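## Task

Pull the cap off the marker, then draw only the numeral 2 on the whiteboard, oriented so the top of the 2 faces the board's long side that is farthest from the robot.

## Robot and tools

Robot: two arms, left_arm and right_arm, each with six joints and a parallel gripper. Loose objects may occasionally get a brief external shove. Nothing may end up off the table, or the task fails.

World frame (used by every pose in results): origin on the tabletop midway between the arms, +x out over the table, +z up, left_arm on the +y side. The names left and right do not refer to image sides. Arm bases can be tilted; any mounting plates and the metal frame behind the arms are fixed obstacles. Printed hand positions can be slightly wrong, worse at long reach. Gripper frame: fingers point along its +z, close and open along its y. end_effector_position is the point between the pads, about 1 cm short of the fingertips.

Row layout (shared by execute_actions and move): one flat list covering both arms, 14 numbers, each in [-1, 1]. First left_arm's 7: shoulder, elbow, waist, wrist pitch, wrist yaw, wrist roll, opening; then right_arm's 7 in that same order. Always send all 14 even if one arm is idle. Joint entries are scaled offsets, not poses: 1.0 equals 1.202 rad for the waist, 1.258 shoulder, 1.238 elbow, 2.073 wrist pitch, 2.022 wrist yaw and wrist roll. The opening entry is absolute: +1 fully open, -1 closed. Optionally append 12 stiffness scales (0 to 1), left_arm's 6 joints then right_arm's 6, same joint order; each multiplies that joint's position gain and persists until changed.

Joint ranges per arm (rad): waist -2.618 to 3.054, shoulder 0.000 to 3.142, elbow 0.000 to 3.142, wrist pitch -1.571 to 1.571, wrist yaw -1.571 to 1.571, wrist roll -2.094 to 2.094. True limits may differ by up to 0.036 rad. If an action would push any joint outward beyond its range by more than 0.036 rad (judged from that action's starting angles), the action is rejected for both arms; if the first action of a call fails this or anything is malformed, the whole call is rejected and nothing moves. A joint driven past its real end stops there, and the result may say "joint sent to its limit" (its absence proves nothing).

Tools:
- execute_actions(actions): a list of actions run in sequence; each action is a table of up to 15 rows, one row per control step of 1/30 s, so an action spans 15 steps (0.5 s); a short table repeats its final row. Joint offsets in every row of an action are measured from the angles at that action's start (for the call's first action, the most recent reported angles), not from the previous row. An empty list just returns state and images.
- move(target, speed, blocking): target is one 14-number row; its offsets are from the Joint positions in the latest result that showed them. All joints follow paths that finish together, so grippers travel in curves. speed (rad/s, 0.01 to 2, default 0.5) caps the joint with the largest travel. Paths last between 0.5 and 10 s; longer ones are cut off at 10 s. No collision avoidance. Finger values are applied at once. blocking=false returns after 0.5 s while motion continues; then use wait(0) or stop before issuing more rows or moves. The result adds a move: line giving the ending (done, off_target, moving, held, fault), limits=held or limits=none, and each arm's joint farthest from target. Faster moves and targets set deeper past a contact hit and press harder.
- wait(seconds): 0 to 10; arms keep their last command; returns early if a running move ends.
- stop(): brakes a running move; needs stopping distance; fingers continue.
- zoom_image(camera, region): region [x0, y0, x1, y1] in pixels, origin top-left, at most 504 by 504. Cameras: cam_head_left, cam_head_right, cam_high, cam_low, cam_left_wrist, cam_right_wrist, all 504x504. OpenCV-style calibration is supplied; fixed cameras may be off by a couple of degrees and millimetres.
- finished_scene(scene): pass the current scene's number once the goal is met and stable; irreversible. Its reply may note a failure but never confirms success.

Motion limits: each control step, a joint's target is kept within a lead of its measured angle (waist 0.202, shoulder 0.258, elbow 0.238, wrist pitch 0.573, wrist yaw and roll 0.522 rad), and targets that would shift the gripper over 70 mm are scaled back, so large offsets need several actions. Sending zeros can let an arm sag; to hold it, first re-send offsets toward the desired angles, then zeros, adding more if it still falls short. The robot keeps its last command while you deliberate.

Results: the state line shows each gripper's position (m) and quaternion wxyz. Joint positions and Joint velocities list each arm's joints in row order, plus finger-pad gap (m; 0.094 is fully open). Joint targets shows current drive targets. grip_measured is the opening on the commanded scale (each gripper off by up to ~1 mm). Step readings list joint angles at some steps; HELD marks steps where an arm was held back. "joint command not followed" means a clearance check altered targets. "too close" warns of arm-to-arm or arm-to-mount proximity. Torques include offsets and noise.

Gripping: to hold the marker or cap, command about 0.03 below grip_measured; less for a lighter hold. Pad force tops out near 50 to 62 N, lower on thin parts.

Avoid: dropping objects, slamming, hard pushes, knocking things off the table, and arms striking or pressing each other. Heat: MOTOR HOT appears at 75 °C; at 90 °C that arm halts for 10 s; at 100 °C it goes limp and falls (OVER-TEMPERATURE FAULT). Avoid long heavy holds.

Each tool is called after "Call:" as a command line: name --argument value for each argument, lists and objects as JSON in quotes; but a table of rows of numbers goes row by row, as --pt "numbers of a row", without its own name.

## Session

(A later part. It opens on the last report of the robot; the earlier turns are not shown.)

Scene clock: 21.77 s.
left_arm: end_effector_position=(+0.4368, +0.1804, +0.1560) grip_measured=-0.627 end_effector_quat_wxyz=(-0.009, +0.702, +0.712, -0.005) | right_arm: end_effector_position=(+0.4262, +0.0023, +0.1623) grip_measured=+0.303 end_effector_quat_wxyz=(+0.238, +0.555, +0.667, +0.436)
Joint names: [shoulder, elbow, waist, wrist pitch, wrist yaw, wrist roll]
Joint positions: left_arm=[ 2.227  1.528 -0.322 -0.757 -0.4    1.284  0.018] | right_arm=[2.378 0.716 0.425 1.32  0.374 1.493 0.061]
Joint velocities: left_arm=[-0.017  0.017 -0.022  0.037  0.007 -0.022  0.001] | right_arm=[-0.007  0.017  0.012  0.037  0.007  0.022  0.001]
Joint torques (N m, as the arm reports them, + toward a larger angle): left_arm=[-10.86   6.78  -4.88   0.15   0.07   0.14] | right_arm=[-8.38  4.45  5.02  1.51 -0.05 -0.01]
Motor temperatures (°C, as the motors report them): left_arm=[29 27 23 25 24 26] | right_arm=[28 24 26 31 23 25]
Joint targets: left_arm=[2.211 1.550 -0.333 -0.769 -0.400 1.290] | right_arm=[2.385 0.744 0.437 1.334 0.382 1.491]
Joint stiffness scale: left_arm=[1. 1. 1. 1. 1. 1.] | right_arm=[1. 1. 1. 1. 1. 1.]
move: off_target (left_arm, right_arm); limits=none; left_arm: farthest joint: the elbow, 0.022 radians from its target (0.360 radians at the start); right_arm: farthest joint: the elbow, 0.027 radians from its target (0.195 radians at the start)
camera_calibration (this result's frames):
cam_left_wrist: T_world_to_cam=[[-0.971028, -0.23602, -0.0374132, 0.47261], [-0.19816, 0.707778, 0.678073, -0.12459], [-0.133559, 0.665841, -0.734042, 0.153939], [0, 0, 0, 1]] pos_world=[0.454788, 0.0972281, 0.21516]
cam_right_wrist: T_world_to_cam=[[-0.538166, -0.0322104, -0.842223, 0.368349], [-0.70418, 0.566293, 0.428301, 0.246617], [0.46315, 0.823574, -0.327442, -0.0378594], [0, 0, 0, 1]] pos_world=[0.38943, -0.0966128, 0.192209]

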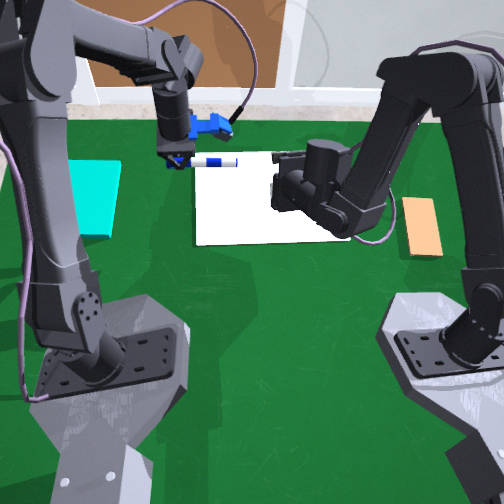

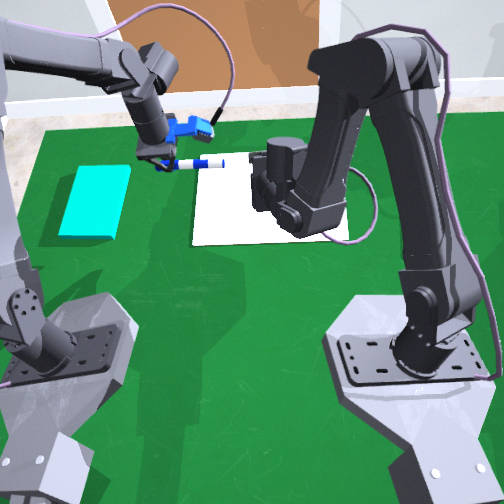

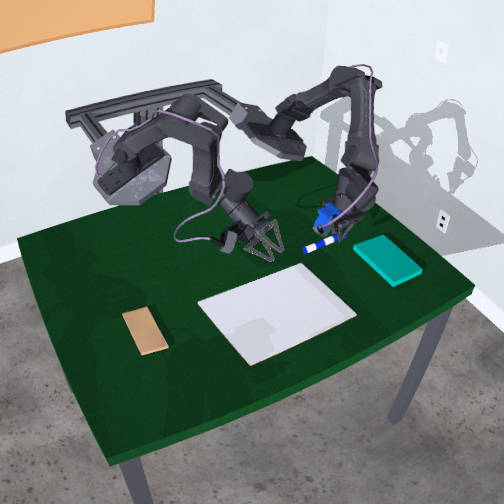

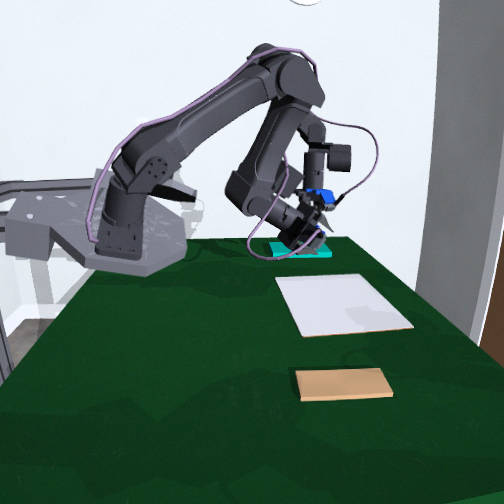

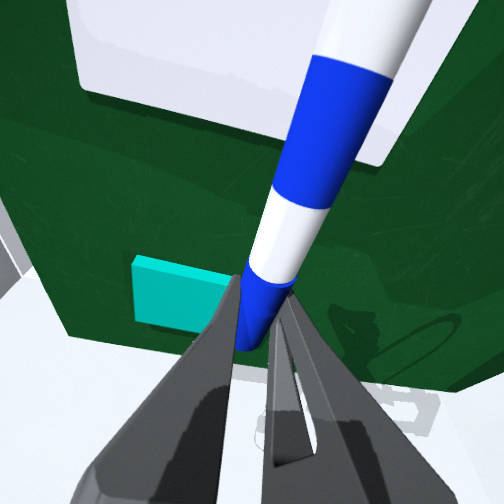

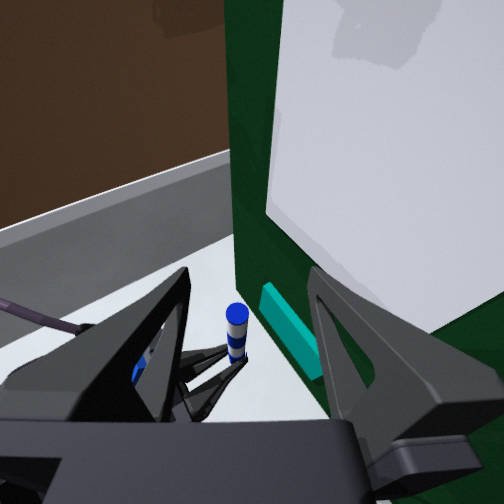

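Call:
move --target '[-0.141,-0.425,-0.139,0.364,-0.079,0.029,-0.67,0.004,0.02,0.01,0.005,0,0,-0.1]' --speed 0.5

Scene clock: 25.37 s.
left_arm: end_effector_position=(+0.4271, +0.1385, +0.1630) grip_measured=-0.627 end_effector_quat_wxyz=(+0.142, +0.690, +0.695, +0.146) | right_arm: end_effector_position=(+0.4263, +0.0023, +0.1624) grip_measured=-0.097 end_effector_quat_wxyz=(+0.238, +0.556, +0.667, +0.436)
Joint names: [shoulder, elbow, waist, wrist pitch, wrist yaw, wrist roll]
Joint positions: left_arm=[ 2.071  1.016 -0.478 -0.009 -0.558  1.339  0.018] | right_arm=[2.378 0.716 0.425 1.32  0.374 1.495 0.042]
Joint velocities: left_arm=[-0.007 -0.022  0.007 -0.051  0.022 -0.007 -0.   ] | right_arm=[ 0.002 -0.007 -0.007 -0.051  0.022 -0.037 -0.002]
Joint torques (N m, as the arm reports them, + toward a larger angle): left_arm=[-9.4   3.98 -4.47  1.11 -0.01  0.06] | right_arm=[-8.51  4.2   4.94  1.47 -0.13  0.01]
Motor temperatures (°C, as the motors report them): left_arm=[30 27 23 25 24 26] | right_arm=[28 24 27 31 23 25]
Joint targets: left_arm=[2.050 1.002 -0.489 -0.003 -0.560 1.342] | right_arm=[2.383 0.741 0.437 1.330 0.374 1.493]
Joint stiffness scale: left_arm=[1. 1. 1. 1. 1. 1.] | right_arm=[1. 1. 1. 1. 1. 1.]
move: off_target (left_arm, right_arm); limits=none; left_arm: farthest joint: the shoulder, 0.021 radians from its target (0.178 radians at the start); right_arm: farthest joint: the elbow, 0.025 radians from its target (0.025 radians at the start)
camera_calibration (this result's frames):
cam_left_wrist: T_world_to_cam=[[-0.86856, -0.227923, -0.440063, 0.474313], [-0.457915, 0.70867, 0.536751, 0.0322216], [0.189522, 0.667711, -0.719891, 0.0451307], [0, 0, 0, 1]] pos_world=[0.41817, 0.055138, 0.223922]
cam_right_wrist: T_world_to_cam=[[-0.538572, -0.0297962, -0.842052, 0.368579], [-0.703251, 0.566347, 0.429755, 0.245991], [0.464089, 0.823628, -0.325973, -0.0384917], [0, 0, 0, 1]] pos_world=[0.389363, -0.0966311, 0.1921]

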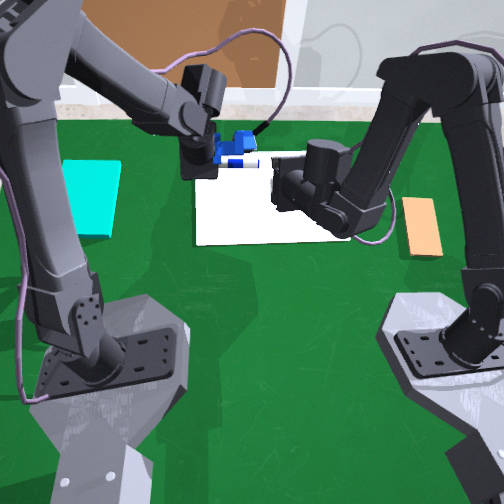

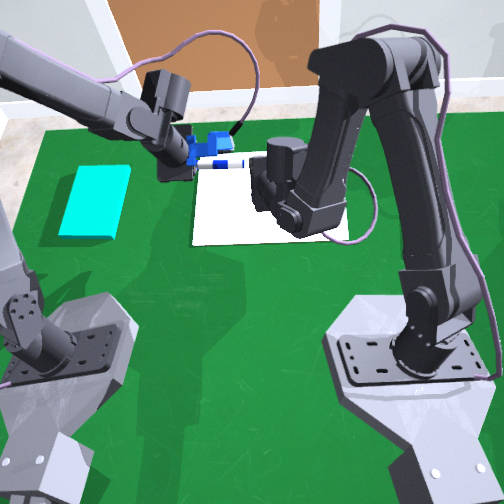

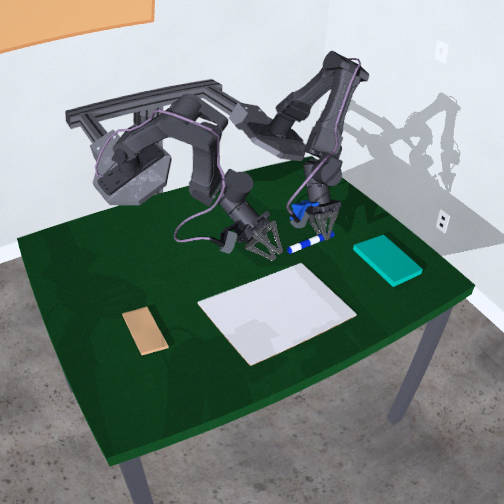

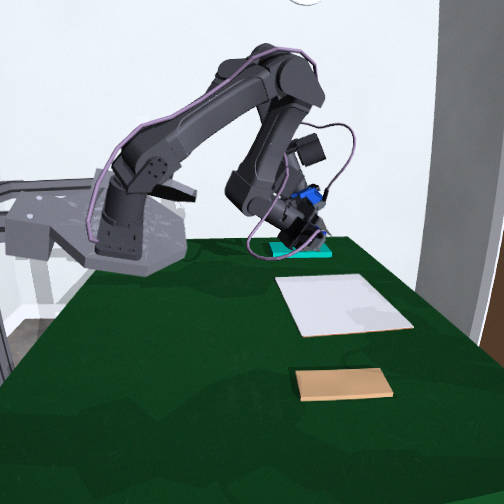

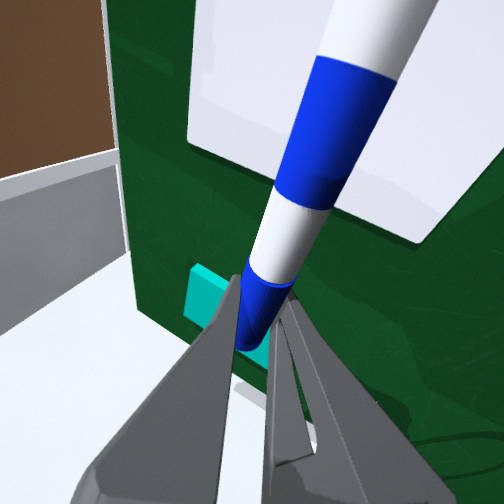

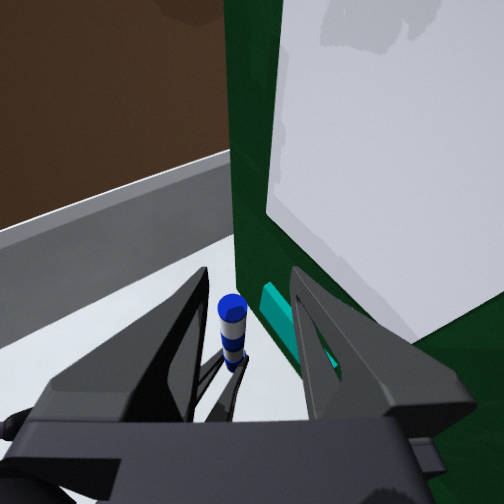

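Call:
move --target '[0.09,0.089,-0.096,-0.009,-0.024,-0.051,-0.67,0.004,0.02,0.01,0.005,0,0,-0.1]' --speed 0.25

Scene clock: 27.33 s.
left_arm: end_effector_position=(+0.4268, +0.0893, +0.1633) grip_measured=-0.627 end_effector_quat_wxyz=(+0.156, +0.688, +0.692, +0.150) | right_arm: end_effector_position=(+0.4263, +0.0023, +0.1624) grip_measured=-0.097 end_effector_quat_wxyz=(+0.237, +0.556, +0.666, +0.436)
Joint names: [shoulder, elbow, waist, wrist pitch, wrist yaw, wrist roll]
Joint positions: left_arm=[ 2.175  1.102 -0.585 -0.016 -0.603  1.244  0.018] | right_arm=[2.378 0.716 0.425 1.32  0.374 1.497 0.042]
Joint velocities: left_arm=[ 0.002 -0.012  0.017  0.022 -0.037 -0.007  0.   ] | right_arm=[-0.012 -0.022  0.002  0.037  0.022 -0.11  -0.001]
Joint torques (N m, as the arm reports them, + toward a larger angle): left_arm=[-7.85  6.67 -4.52  0.94 -0.03 -0.09] | right_arm=[-8.51  4.18  4.92  1.47 -0.13  0.  ]
Motor temperatures (°C, as the motors report them): left_arm=[30 27 23 26 24 26] | right_arm=[28 24 27 31 23 25]
Joint targets: left_arm=[2.184 1.126 -0.593 -0.027 -0.606 1.236] | right_arm=[2.383 0.741 0.437 1.331 0.374 1.495]
Joint stiffness scale: left_arm=[1. 1. 1. 1. 1. 1.] | right_arm=[1. 1. 1. 1. 1. 1.]
move: off_target (left_arm, right_arm); limits=none; left_arm: farthest joint: the elbow, 0.024 radians from its target (0.110 radians at the start); right_arm: farthest joint: the elbow, 0.025 radians from its target (0.025 radians at the start)
camera_calibration (this result's frames):
cam_left_wrist: T_world_to_cam=[[-0.856972, -0.229933, -0.461227, 0.461654], [-0.469334, 0.717901, 0.514144, 0.0745477], [0.212897, 0.657076, -0.723136, 0.0698119], [0, 0, 0, 1]] pos_world=[0.415749, 0.00675992, 0.225083]
cam_right_wrist: T_world_to_cam=[[-0.539217, -0.0276266, -0.841714, 0.368794], [-0.702282, 0.566371, 0.431305, 0.245326], [0.464807, 0.823687, -0.324799, -0.0389888], [0, 0, 0, 1]] pos_world=[0.38927, -0.0966426, 0.191945]

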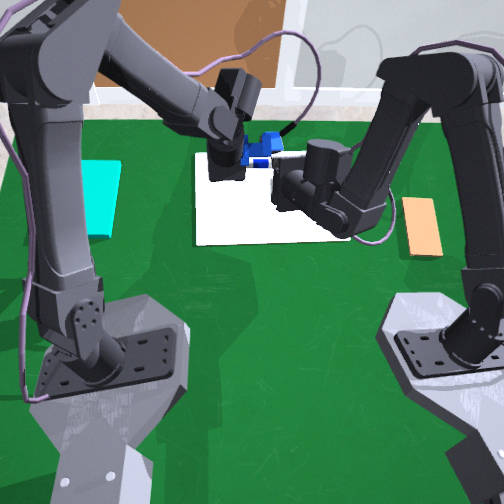

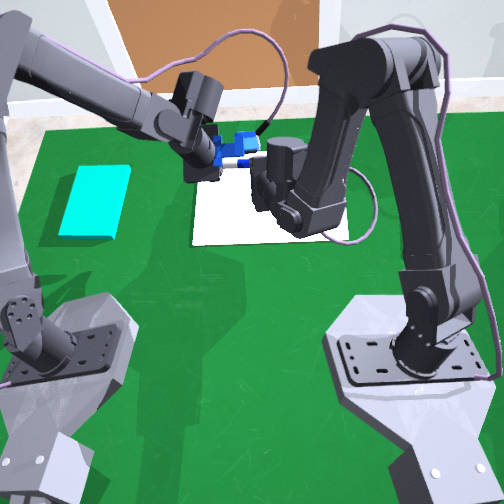

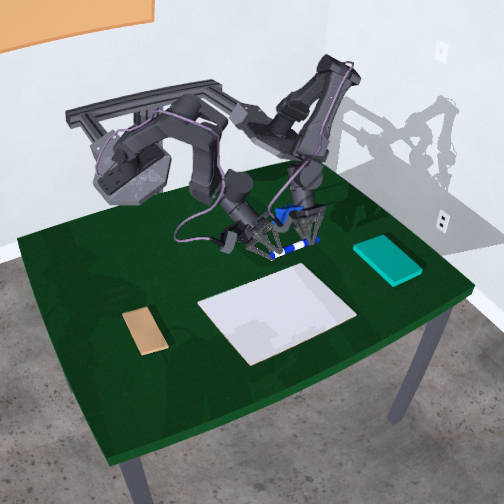

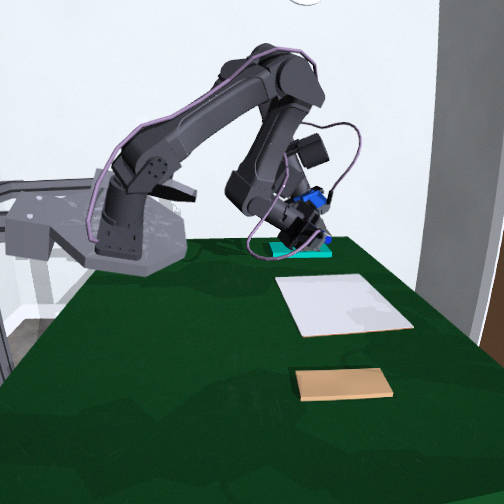

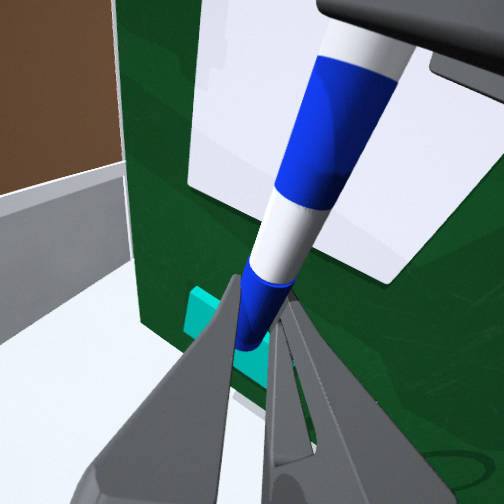

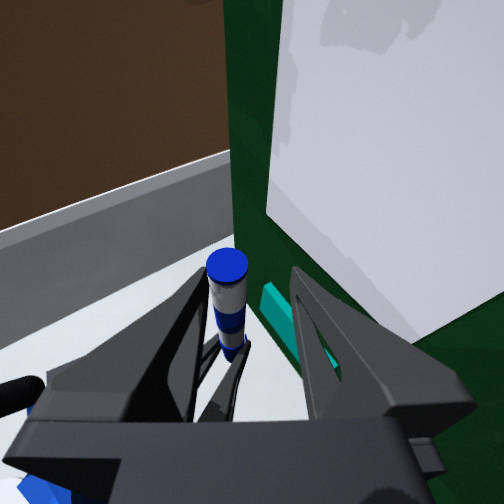

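Call:
move --target '[0,0.019,-0.004,0,0,0,-0.67,0.004,0.02,0.01,0.005,0,0,-0.69]' --speed 0.2

Call:
zoom_image --camera "cam_high" --region '[220,180,360,290]'

Scene clock: 28.37 s.
left_arm: end_effector_position=(+0.4243, +0.0902, +0.1616) grip_measured=-0.627 end_effector_quat_wxyz=(+0.151, +0.693, +0.689, +0.150) | right_arm: end_effector_position=(+0.4278, +0.0026, +0.1651) grip_measured=-0.644 end_effector_quat_wxyz=(+0.238, +0.557, +0.662, +0.442)
Joint names: [shoulder, elbow, waist, wrist pitch, wrist yaw, wrist roll]
Joint positions: left_arm=[ 2.178  1.102 -0.585 -0.027 -0.604  1.248  0.018] | right_arm=[2.378 0.716 0.425 1.333 0.371 1.5   0.017]
Joint velocities: left_arm=[ 0.002 -0.002 -0.012  0.066  0.022  0.007 -0.001] | right_arm=[ 0.002  0.012 -0.007  0.051 -0.022  0.022 -0.001]
Joint torques (N m, as the arm reports them, + toward a larger angle): left_arm=[-8.69  6.62 -4.28  1.17  0.   -0.02] | right_arm=[-8.51  4.26  4.97  1.32 -0.09  0.  ]
Motor temperatures (°C, as the motors report them): left_arm=[30 27 23 26 24 26] | right_arm=[28 24 27 31 23 25]
Joint targets: left_arm=[2.175 1.126 -0.590 -0.016 -0.603 1.245] | right_arm=[2.383 0.741 0.437 1.330 0.375 1.497]
Joint stiffness scale: left_arm=[1. 1. 1. 1. 1. 1.] | right_arm=[1. 1. 1. 1. 1. 1.]
move: off_target (left_arm, right_arm); limits=none; left_arm: farthest joint: the elbow, 0.023 radians from its target (0.023 radians at the start); right_arm: farthest joint: the elbow, 0.025 radians from its target (0.025 radians at the start)
camera_calibration (this result's frames):
cam_left_wrist: T_world_to_cam=[[-0.863196, -0.218748, -0.455019, 0.459569], [-0.458497, 0.71696, 0.525118, 0.067386], [0.211362, 0.661905, -0.719172, 0.0680692], [0, 0, 0, 1]] pos_world=[0.413207, 0.0071614, 0.22268]
cam_right_wrist: T_world_to_cam=[[-0.531463, -0.0167287, -0.846917, 0.369411], [-0.704029, 0.564704, 0.430643, 0.245962], [0.471053, 0.825124, -0.311896, -0.0438861], [0, 0, 0, 1]] pos_world=[0.390165, -0.0965043, 0.193251]

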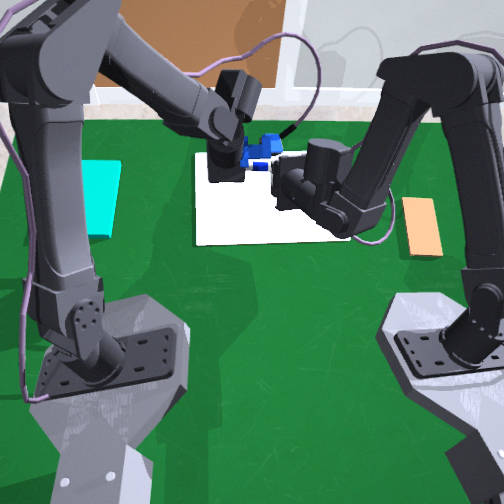

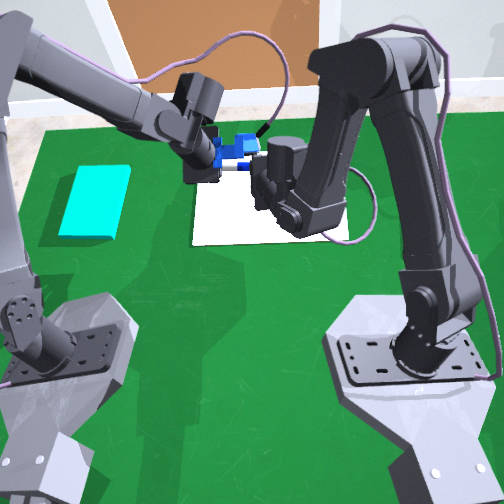

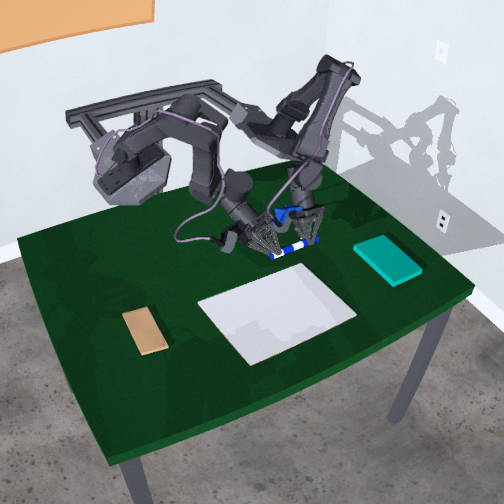

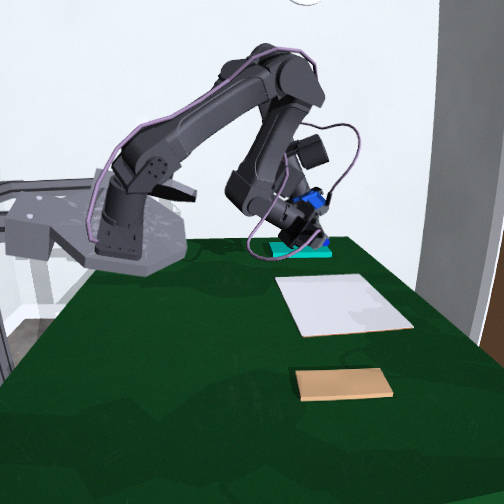

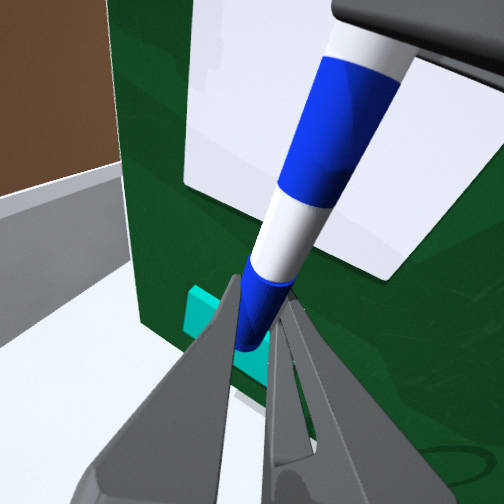

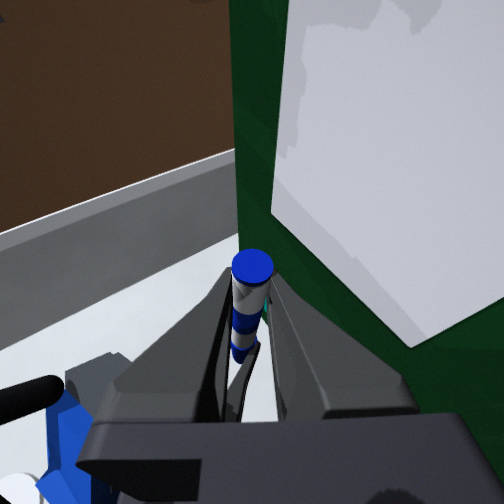

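Region (220, 180, 360, 290) of cam_high's 504x504 image, scaled by 3.600, with more detail than that image has; it fills the top 396 rows of this view, and the rest is white.

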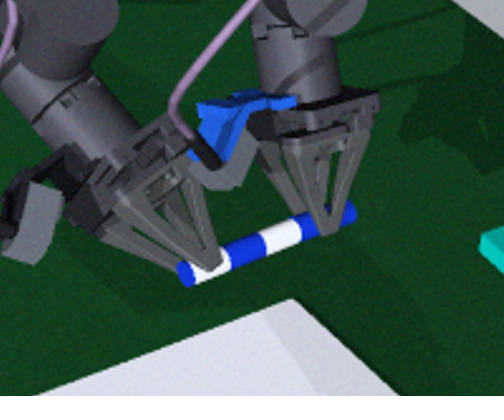

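Call:
move --target '[-0.055,-0.05,0.065,0,0.015,0.03,-0.68,0.004,0.02,0,0,0,0,-0.70]' --speed 0.15

Scene clock: 29.63 s.
left_arm: end_effector_position=(+0.4232, +0.1031, +0.1592) grip_measured=-0.627 end_effector_quat_wxyz=(+0.160, +0.700, +0.685, +0.120) | right_arm: end_effector_position=(+0.4269, +0.0129, +0.1674) grip_measured=-0.644 end_effector_quat_wxyz=(+0.222, +0.545, +0.667, +0.457)
Joint names: [shoulder, elbow, waist, wrist pitch, wrist yaw, wrist roll]
Joint positions: left_arm=[ 2.131  1.06  -0.53  -0.015 -0.516  1.303  0.018] | right_arm=[2.378 0.725 0.427 1.322 0.322 1.5   0.017]
Joint velocities: left_arm=[-0.007  0.002 -0.017 -0.022  0.007 -0.037 -0.001] | right_arm=[-0.007 -0.022 -0.012 -0.066 -0.051  0.066 -0.001]
Joint torques (N m, as the arm reports them, + toward a larger angle): left_arm=[-9.79  3.53 -1.94  0.89 -0.6   0.06] | right_arm=[-8.46  3.57  3.66  1.49  0.44  0.02]
Motor temperatures (°C, as the motors report them): left_arm=[30 27 23 26 24 26] | right_arm=[29 24 27 31 23 25]
Joint targets: left_arm=[2.108 1.040 -0.507 -0.026 -0.574 1.309] | right_arm=[2.383 0.741 0.424 1.333 0.371 1.500]
Joint stiffness scale: left_arm=[1. 1. 1. 1. 1. 1.] | right_arm=[1. 1. 1. 1. 1. 1.]
move: off_target (left_arm, right_arm); limits=none; left_arm: farthest joint: the wrist yaw, 0.057 radians from its target (0.031 radians at the start); right_arm: farthest joint: the wrist yaw, 0.049 radians from its target (0.000 radians at the start)
camera_calibration (this result's frames):
cam_left_wrist: T_world_to_cam=[[-0.882218, -0.216129, -0.418306, 0.462256], [-0.422782, 0.754658, 0.501744, 0.0435045], [0.207237, 0.6195, -0.757148, 0.070227], [0, 0, 0, 1]] pos_world=[0.41165, 0.0235702, 0.224709]
cam_right_wrist: T_world_to_cam=[[-0.528203, -0.0175629, -0.848937, 0.37004], [-0.72904, 0.521942, 0.442806, 0.24769], [0.435318, 0.8528, -0.288495, -0.0402652], [0, 0, 0, 1]] pos_world=[0.393561, -0.0884427, 0.192846]

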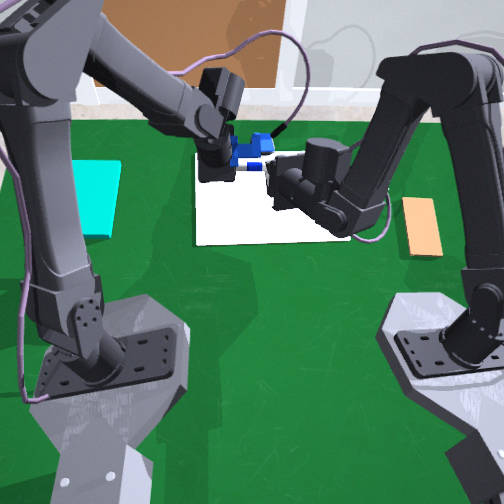

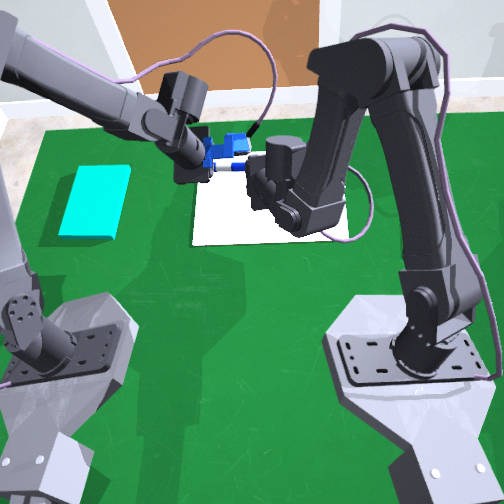

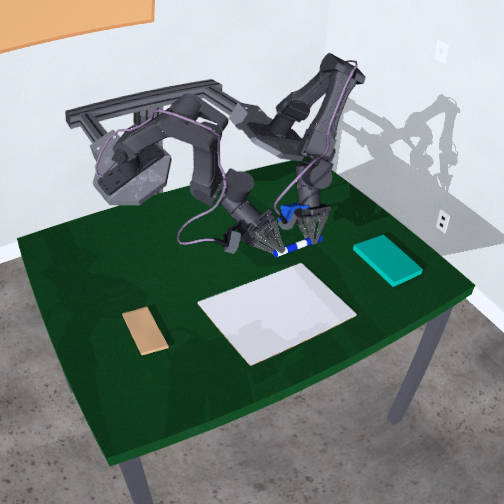

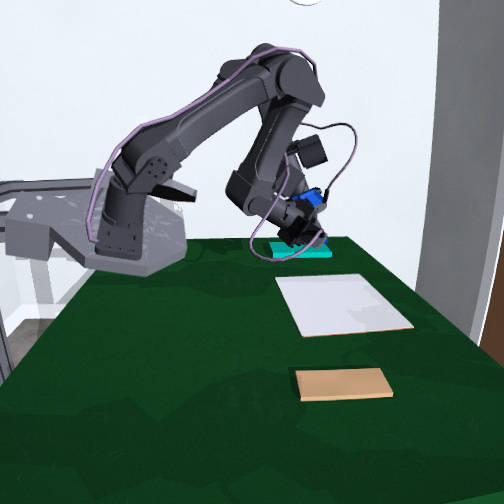

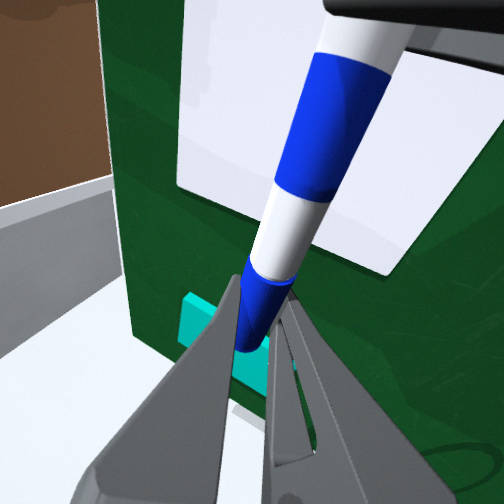

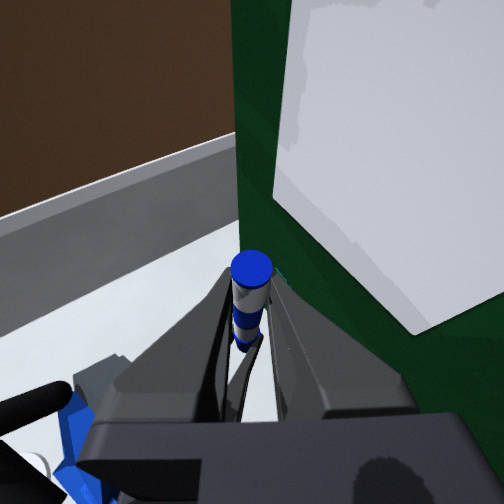

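Call:
move --target '[-0.018,-0.016,0.033,-0.005,-0.091,0.003,-0.68,0.004,0.013,-0.014,0.005,0.088,0,-0.70]' --speed 0.15

Scene clock: 31.93 s.
left_arm: end_effector_position=(+0.4347, +0.1535, +0.1555) grip_measured=-0.627 end_effector_quat_wxyz=(+0.103, +0.671, +0.707, +0.198) | right_arm: end_effector_position=(+0.4374, -0.0243, +0.1578) grip_measured=-0.644 end_effector_quat_wxyz=(+0.279, +0.590, +0.644, +0.400)
Joint names: [shoulder, elbow, waist, wrist pitch, wrist yaw, wrist roll]
Joint positions: left_arm=[ 2.131  1.06  -0.481 -0.013 -0.695  1.307  0.018] | right_arm=[2.378 0.727 0.406 1.324 0.492 1.502 0.017]
Joint velocities: left_arm=[-0.012 -0.012  0.012 -0.095 -0.022 -0.007 -0.001] | right_arm=[-0.002  0.007  0.007 -0.051 -0.037 -0.007 -0.   ]
Joint torques (N m, as the arm reports them, + toward a larger angle): left_arm=[-9.91  3.52 -4.34  0.86 -0.1   0.05] | right_arm=[-8.57  3.38  4.17  1.42  0.01  0.01]
Motor temperatures (°C, as the motors report them): left_arm=[30 27 23 26 24 26] | right_arm=[29 24 27 32 23 25]
Joint targets: left_arm=[2.108 1.041 -0.490 -0.025 -0.700 1.309] | right_arm=[2.383 0.741 0.410 1.332 0.500 1.500]
Joint stiffness scale: left_arm=[1. 1. 1. 1. 1. 1.] | right_arm=[1. 1. 1. 1. 1. 1.]
move: off_target (left_arm); limits=none; left_arm: farthest joint: the shoulder, 0.022 radians from its target (0.022 radians at the start); right_arm: farthest joint: the elbow, 0.014 radians from its target (0.016 radians at the start)
camera_calibration (this result's frames):
cam_left_wrist: T_world_to_cam=[[-0.84368, -0.233461, -0.483424, 0.477766], [-0.514674, 0.607858, 0.604664, 0.0587256], [0.152688, 0.75895, -0.632995, 0.0168075], [0, 0, 0, 1]] pos_world=[0.43074, 0.0630869, 0.206093]
cam_right_wrist: T_world_to_cam=[[-0.544961, -0.01035, -0.838397, 0.372577], [-0.623983, 0.672912, 0.397284, 0.243854], [0.560056, 0.73965, -0.373169, -0.0597924], [0, 0, 0, 1]] pos_world=[0.388688, -0.116011, 0.193175]

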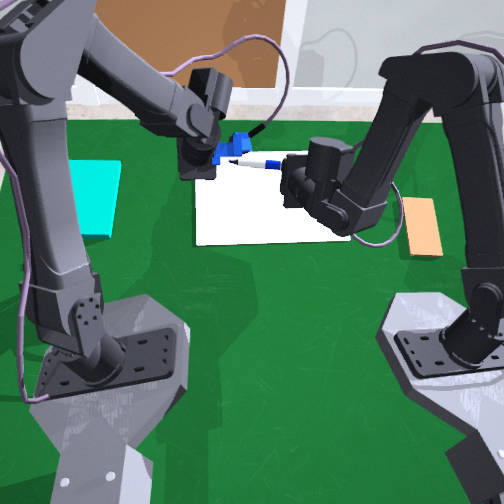

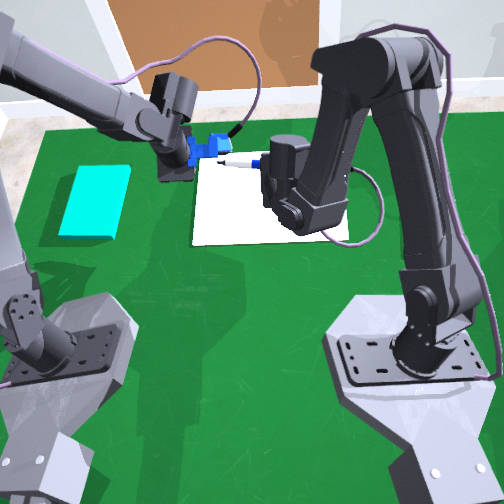

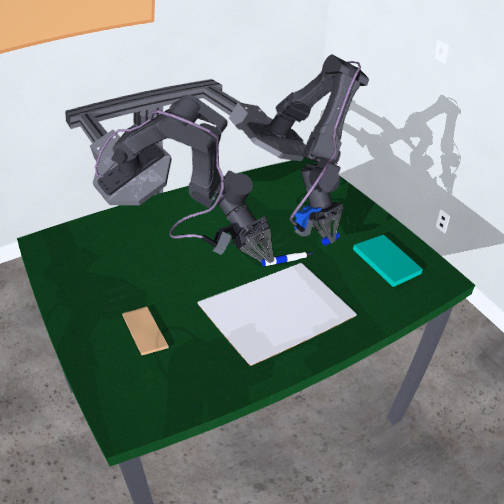

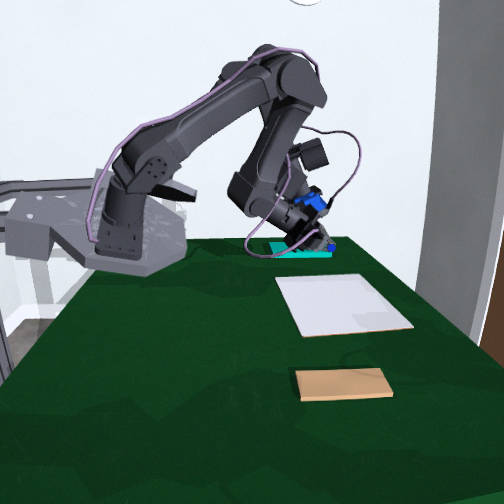

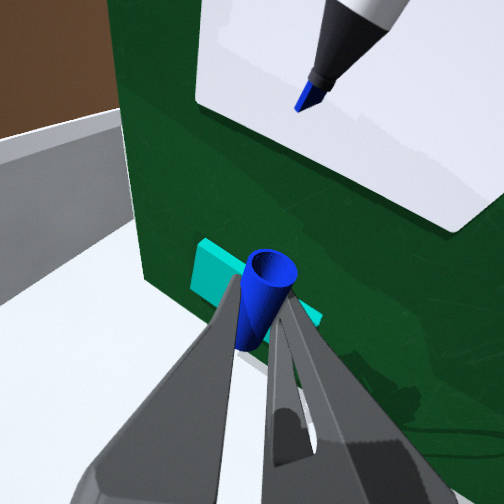

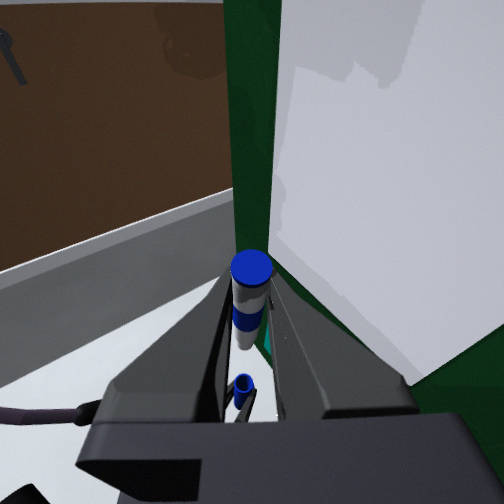

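Call:
move --target '[-0.25,0,0.5,0,0.15,0,-0.68,-0.08,0.15,-0.1,-0.08,-0.12,0,-0.70]' --speed 0.7

Scene clock: 37.30 s.
left_arm: end_effector_position=(+0.4707, +0.4041, +0.1751) grip_measured=-0.627 end_effector_quat_wxyz=(+0.133, +0.435, +0.869, +0.194) | right_arm: end_effector_position=(+0.5040, -0.0251, +0.1774) grip_measured=-0.644 end_effector_quat_wxyz=(+0.246, +0.577, +0.630, +0.458)
Joint names: [shoulder, elbow, waist, wrist pitch, wrist yaw, wrist roll]
Joint positions: left_arm=[ 1.826  1.06   0.13  -0.008 -0.401  1.307  0.018] | right_arm=[2.309 0.889 0.283 1.157 0.257 1.503 0.017]
Joint velocities: left_arm=[ 0.002 -0.002 -0.007 -0.007 -0.037 -0.037 -0.   ] | right_arm=[ 0.002 -0.007  0.002 -0.037  0.007 -0.066  0.   ]
Joint torques (N m, as the arm reports them, + toward a larger angle): left_arm=[-9.25  5.49 -3.11  1.14  0.16  0.03] | right_arm=[-12.63   5.23   4.25   1.43  -0.25   0.01]
Motor temperatures (°C, as the motors report them): left_arm=[31 27 23 26 24 26] | right_arm=[29 24 27 32 23 25]
Joint targets: left_arm=[1.816 1.060 0.120 -0.013 -0.392 1.307] | right_arm=[2.277 0.913 0.286 1.158 0.249 1.502]
Joint stiffness scale: left_arm=[1. 1. 1. 1. 1. 1.] | right_arm=[1. 1. 1. 1. 1. 1.]
move: off_target (right_arm); limits=none; left_arm: farthest joint: the waist, 0.010 radians from its target (0.601 radians at the start); right_arm: farthest joint: the shoulder, 0.032 radians from its target (0.101 radians at the start)
camera_calibration (this result's frames):
cam_left_wrist: T_world_to_cam=[[-0.532099, -0.699506, -0.477034, 0.616687], [-0.829676, 0.318418, 0.458528, 0.203913], [-0.168847, 0.639766, -0.749793, 0.0534254], [0, 0, 0, 1]] pos_world=[0.506341, 0.332267, 0.240739]
cam_right_wrist: T_world_to_cam=[[-0.509696, 0.0573783, -0.858439, 0.412799], [-0.679884, 0.584575, 0.442752, 0.296059], [0.527227, 0.809308, -0.258945, -0.0911481], [0, 0, 0, 1]] pos_world=[0.459743, -0.122988, 0.19968]

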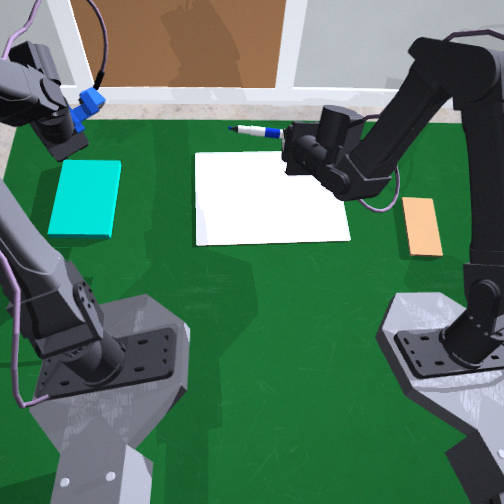

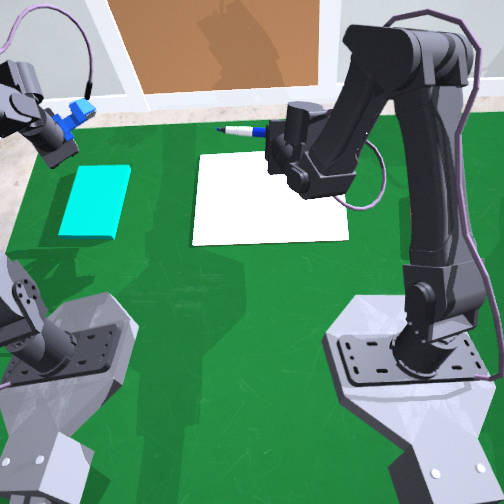

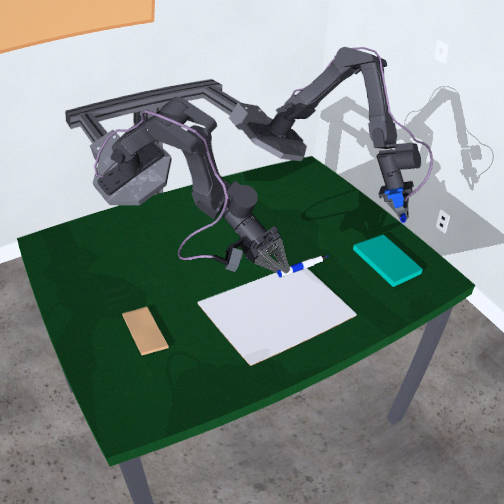

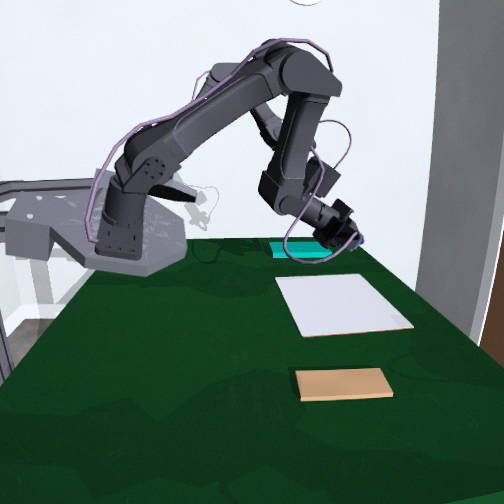

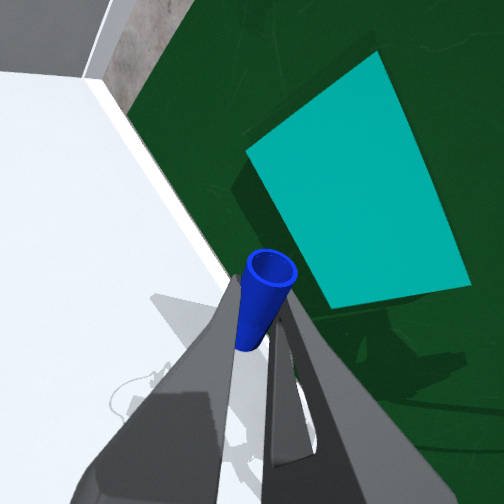

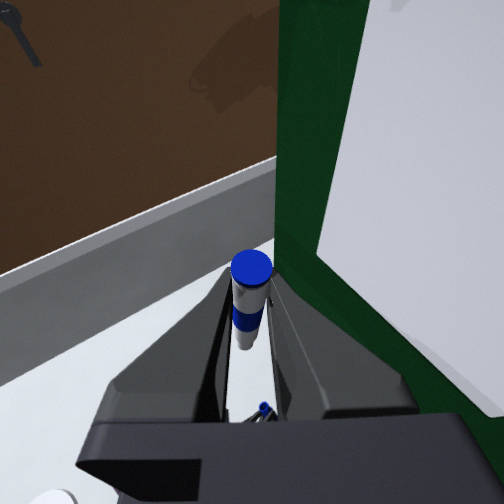

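Call:
move --target '[0,0,0,0,0,0,-0.68,-0.02,0.186,-0.052,-0.09,-0.13,-0.973,-0.70]' --speed 0.9

Scene clock: 40.70 s.
left_arm: end_effector_position=(+0.4707, +0.4040, +0.1750) grip_measured=-0.627 end_effector_quat_wxyz=(+0.134, +0.435, +0.869, +0.194) | right_arm: end_effector_position=(+0.5518, -0.0036, +0.1945) grip_measured=-0.643 end_effector_quat_wxyz=(+0.533, -0.234, +0.802, +0.131)
Joint names: [shoulder, elbow, waist, wrist pitch, wrist yaw, wrist roll]
Joint positions: left_arm=[ 1.826  1.06   0.13  -0.008 -0.401  1.307  0.018] | right_arm=[ 2.309  1.089  0.219  0.962  0.011 -0.458  0.017]
Joint velocities: left_arm=[ 0.012  0.002  0.007  0.007 -0.007  0.037 -0.001] | right_arm=[-0.007 -0.002 -0.022  0.066 -0.066 -0.007 -0.001]
Joint torques (N m, as the arm reports them, + toward a larger angle): left_arm=[-8.53  5.47 -2.3   1.21  0.02  0.03] | right_arm=[-13.2    6.69   4.48   1.5   -0.42  -0.02]
Motor temperatures (°C, as the motors report them): left_arm=[31 27 23 26 24 26] | right_arm=[30 24 27 32 23 25]
Joint targets: left_arm=[1.826 1.060 0.130 -0.008 -0.402 1.307] | right_arm=[2.284 1.119 0.220 0.970 -0.006 -0.464]
Joint stiffness scale: left_arm=[1. 1. 1. 1. 1. 1.] | right_arm=[1. 1. 1. 1. 1. 1.]
move: off_target (right_arm); limits=none; left_arm: farthest joint: the waist, 0.000 radians from its target (0.000 radians at the start); right_arm: farthest joint: the elbow, 0.030 radians from its target (0.231 radians at the start)
camera_calibration (this result's frames):
cam_left_wrist: T_world_to_cam=[[-0.532162, -0.699566, -0.476877, 0.616681], [-0.829676, 0.318708, 0.458326, 0.203875], [-0.168645, 0.639557, -0.750017, 0.0534956], [0, 0, 0, 1]] pos_world=[0.506346, 0.332219, 0.240762]
cam_right_wrist: T_world_to_cam=[[0.511864, -0.856447, 0.0670398, -0.296369], [-0.729438, -0.474522, -0.492696, 0.513991], [0.45378, 0.203292, -0.867615, 0.0274336], [0, 0, 0, 1]] pos_world=[0.514177, -0.0155014, 0.296912]

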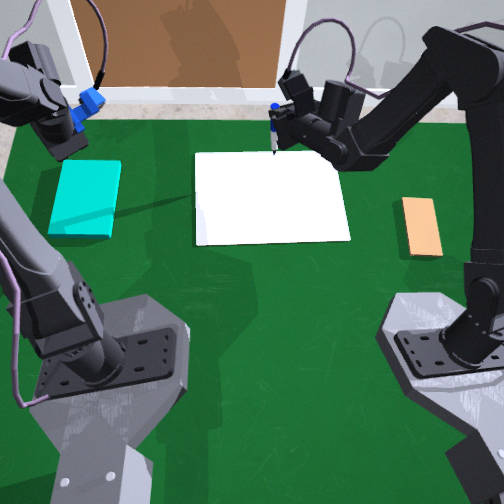

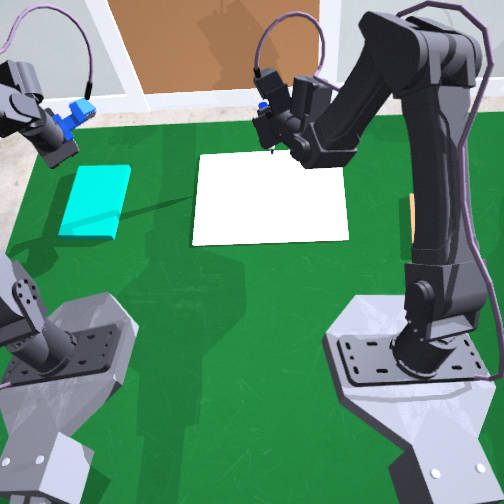

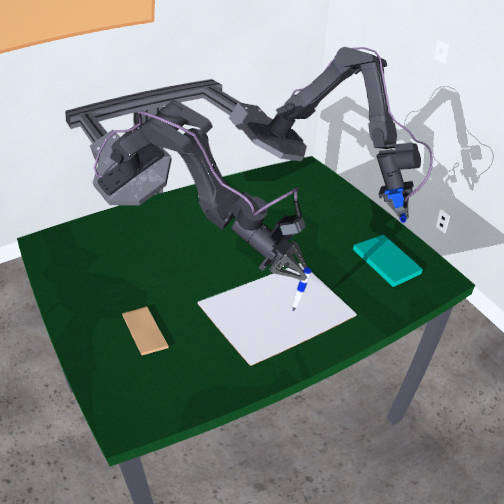

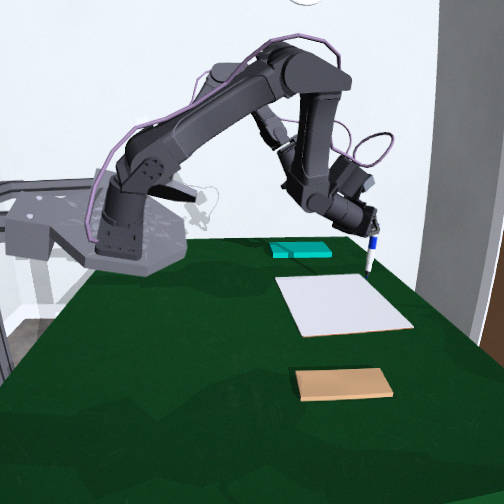

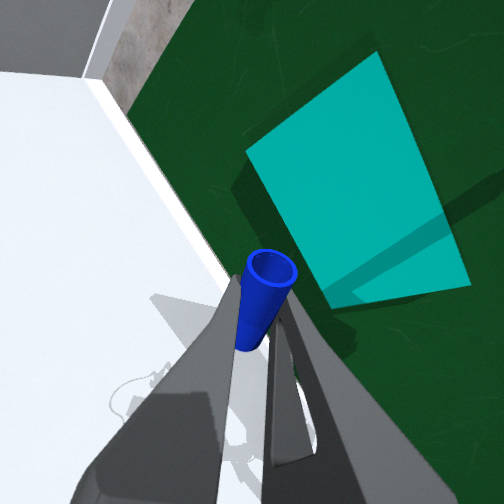

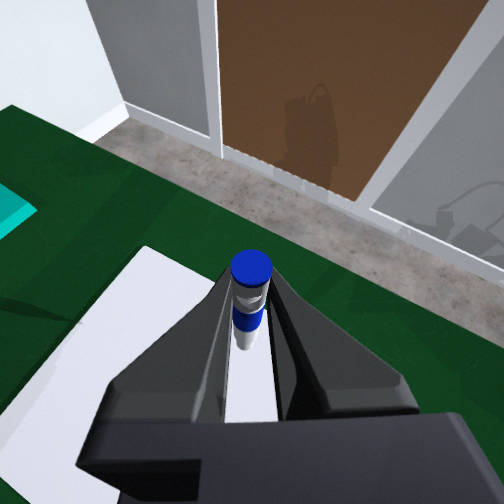

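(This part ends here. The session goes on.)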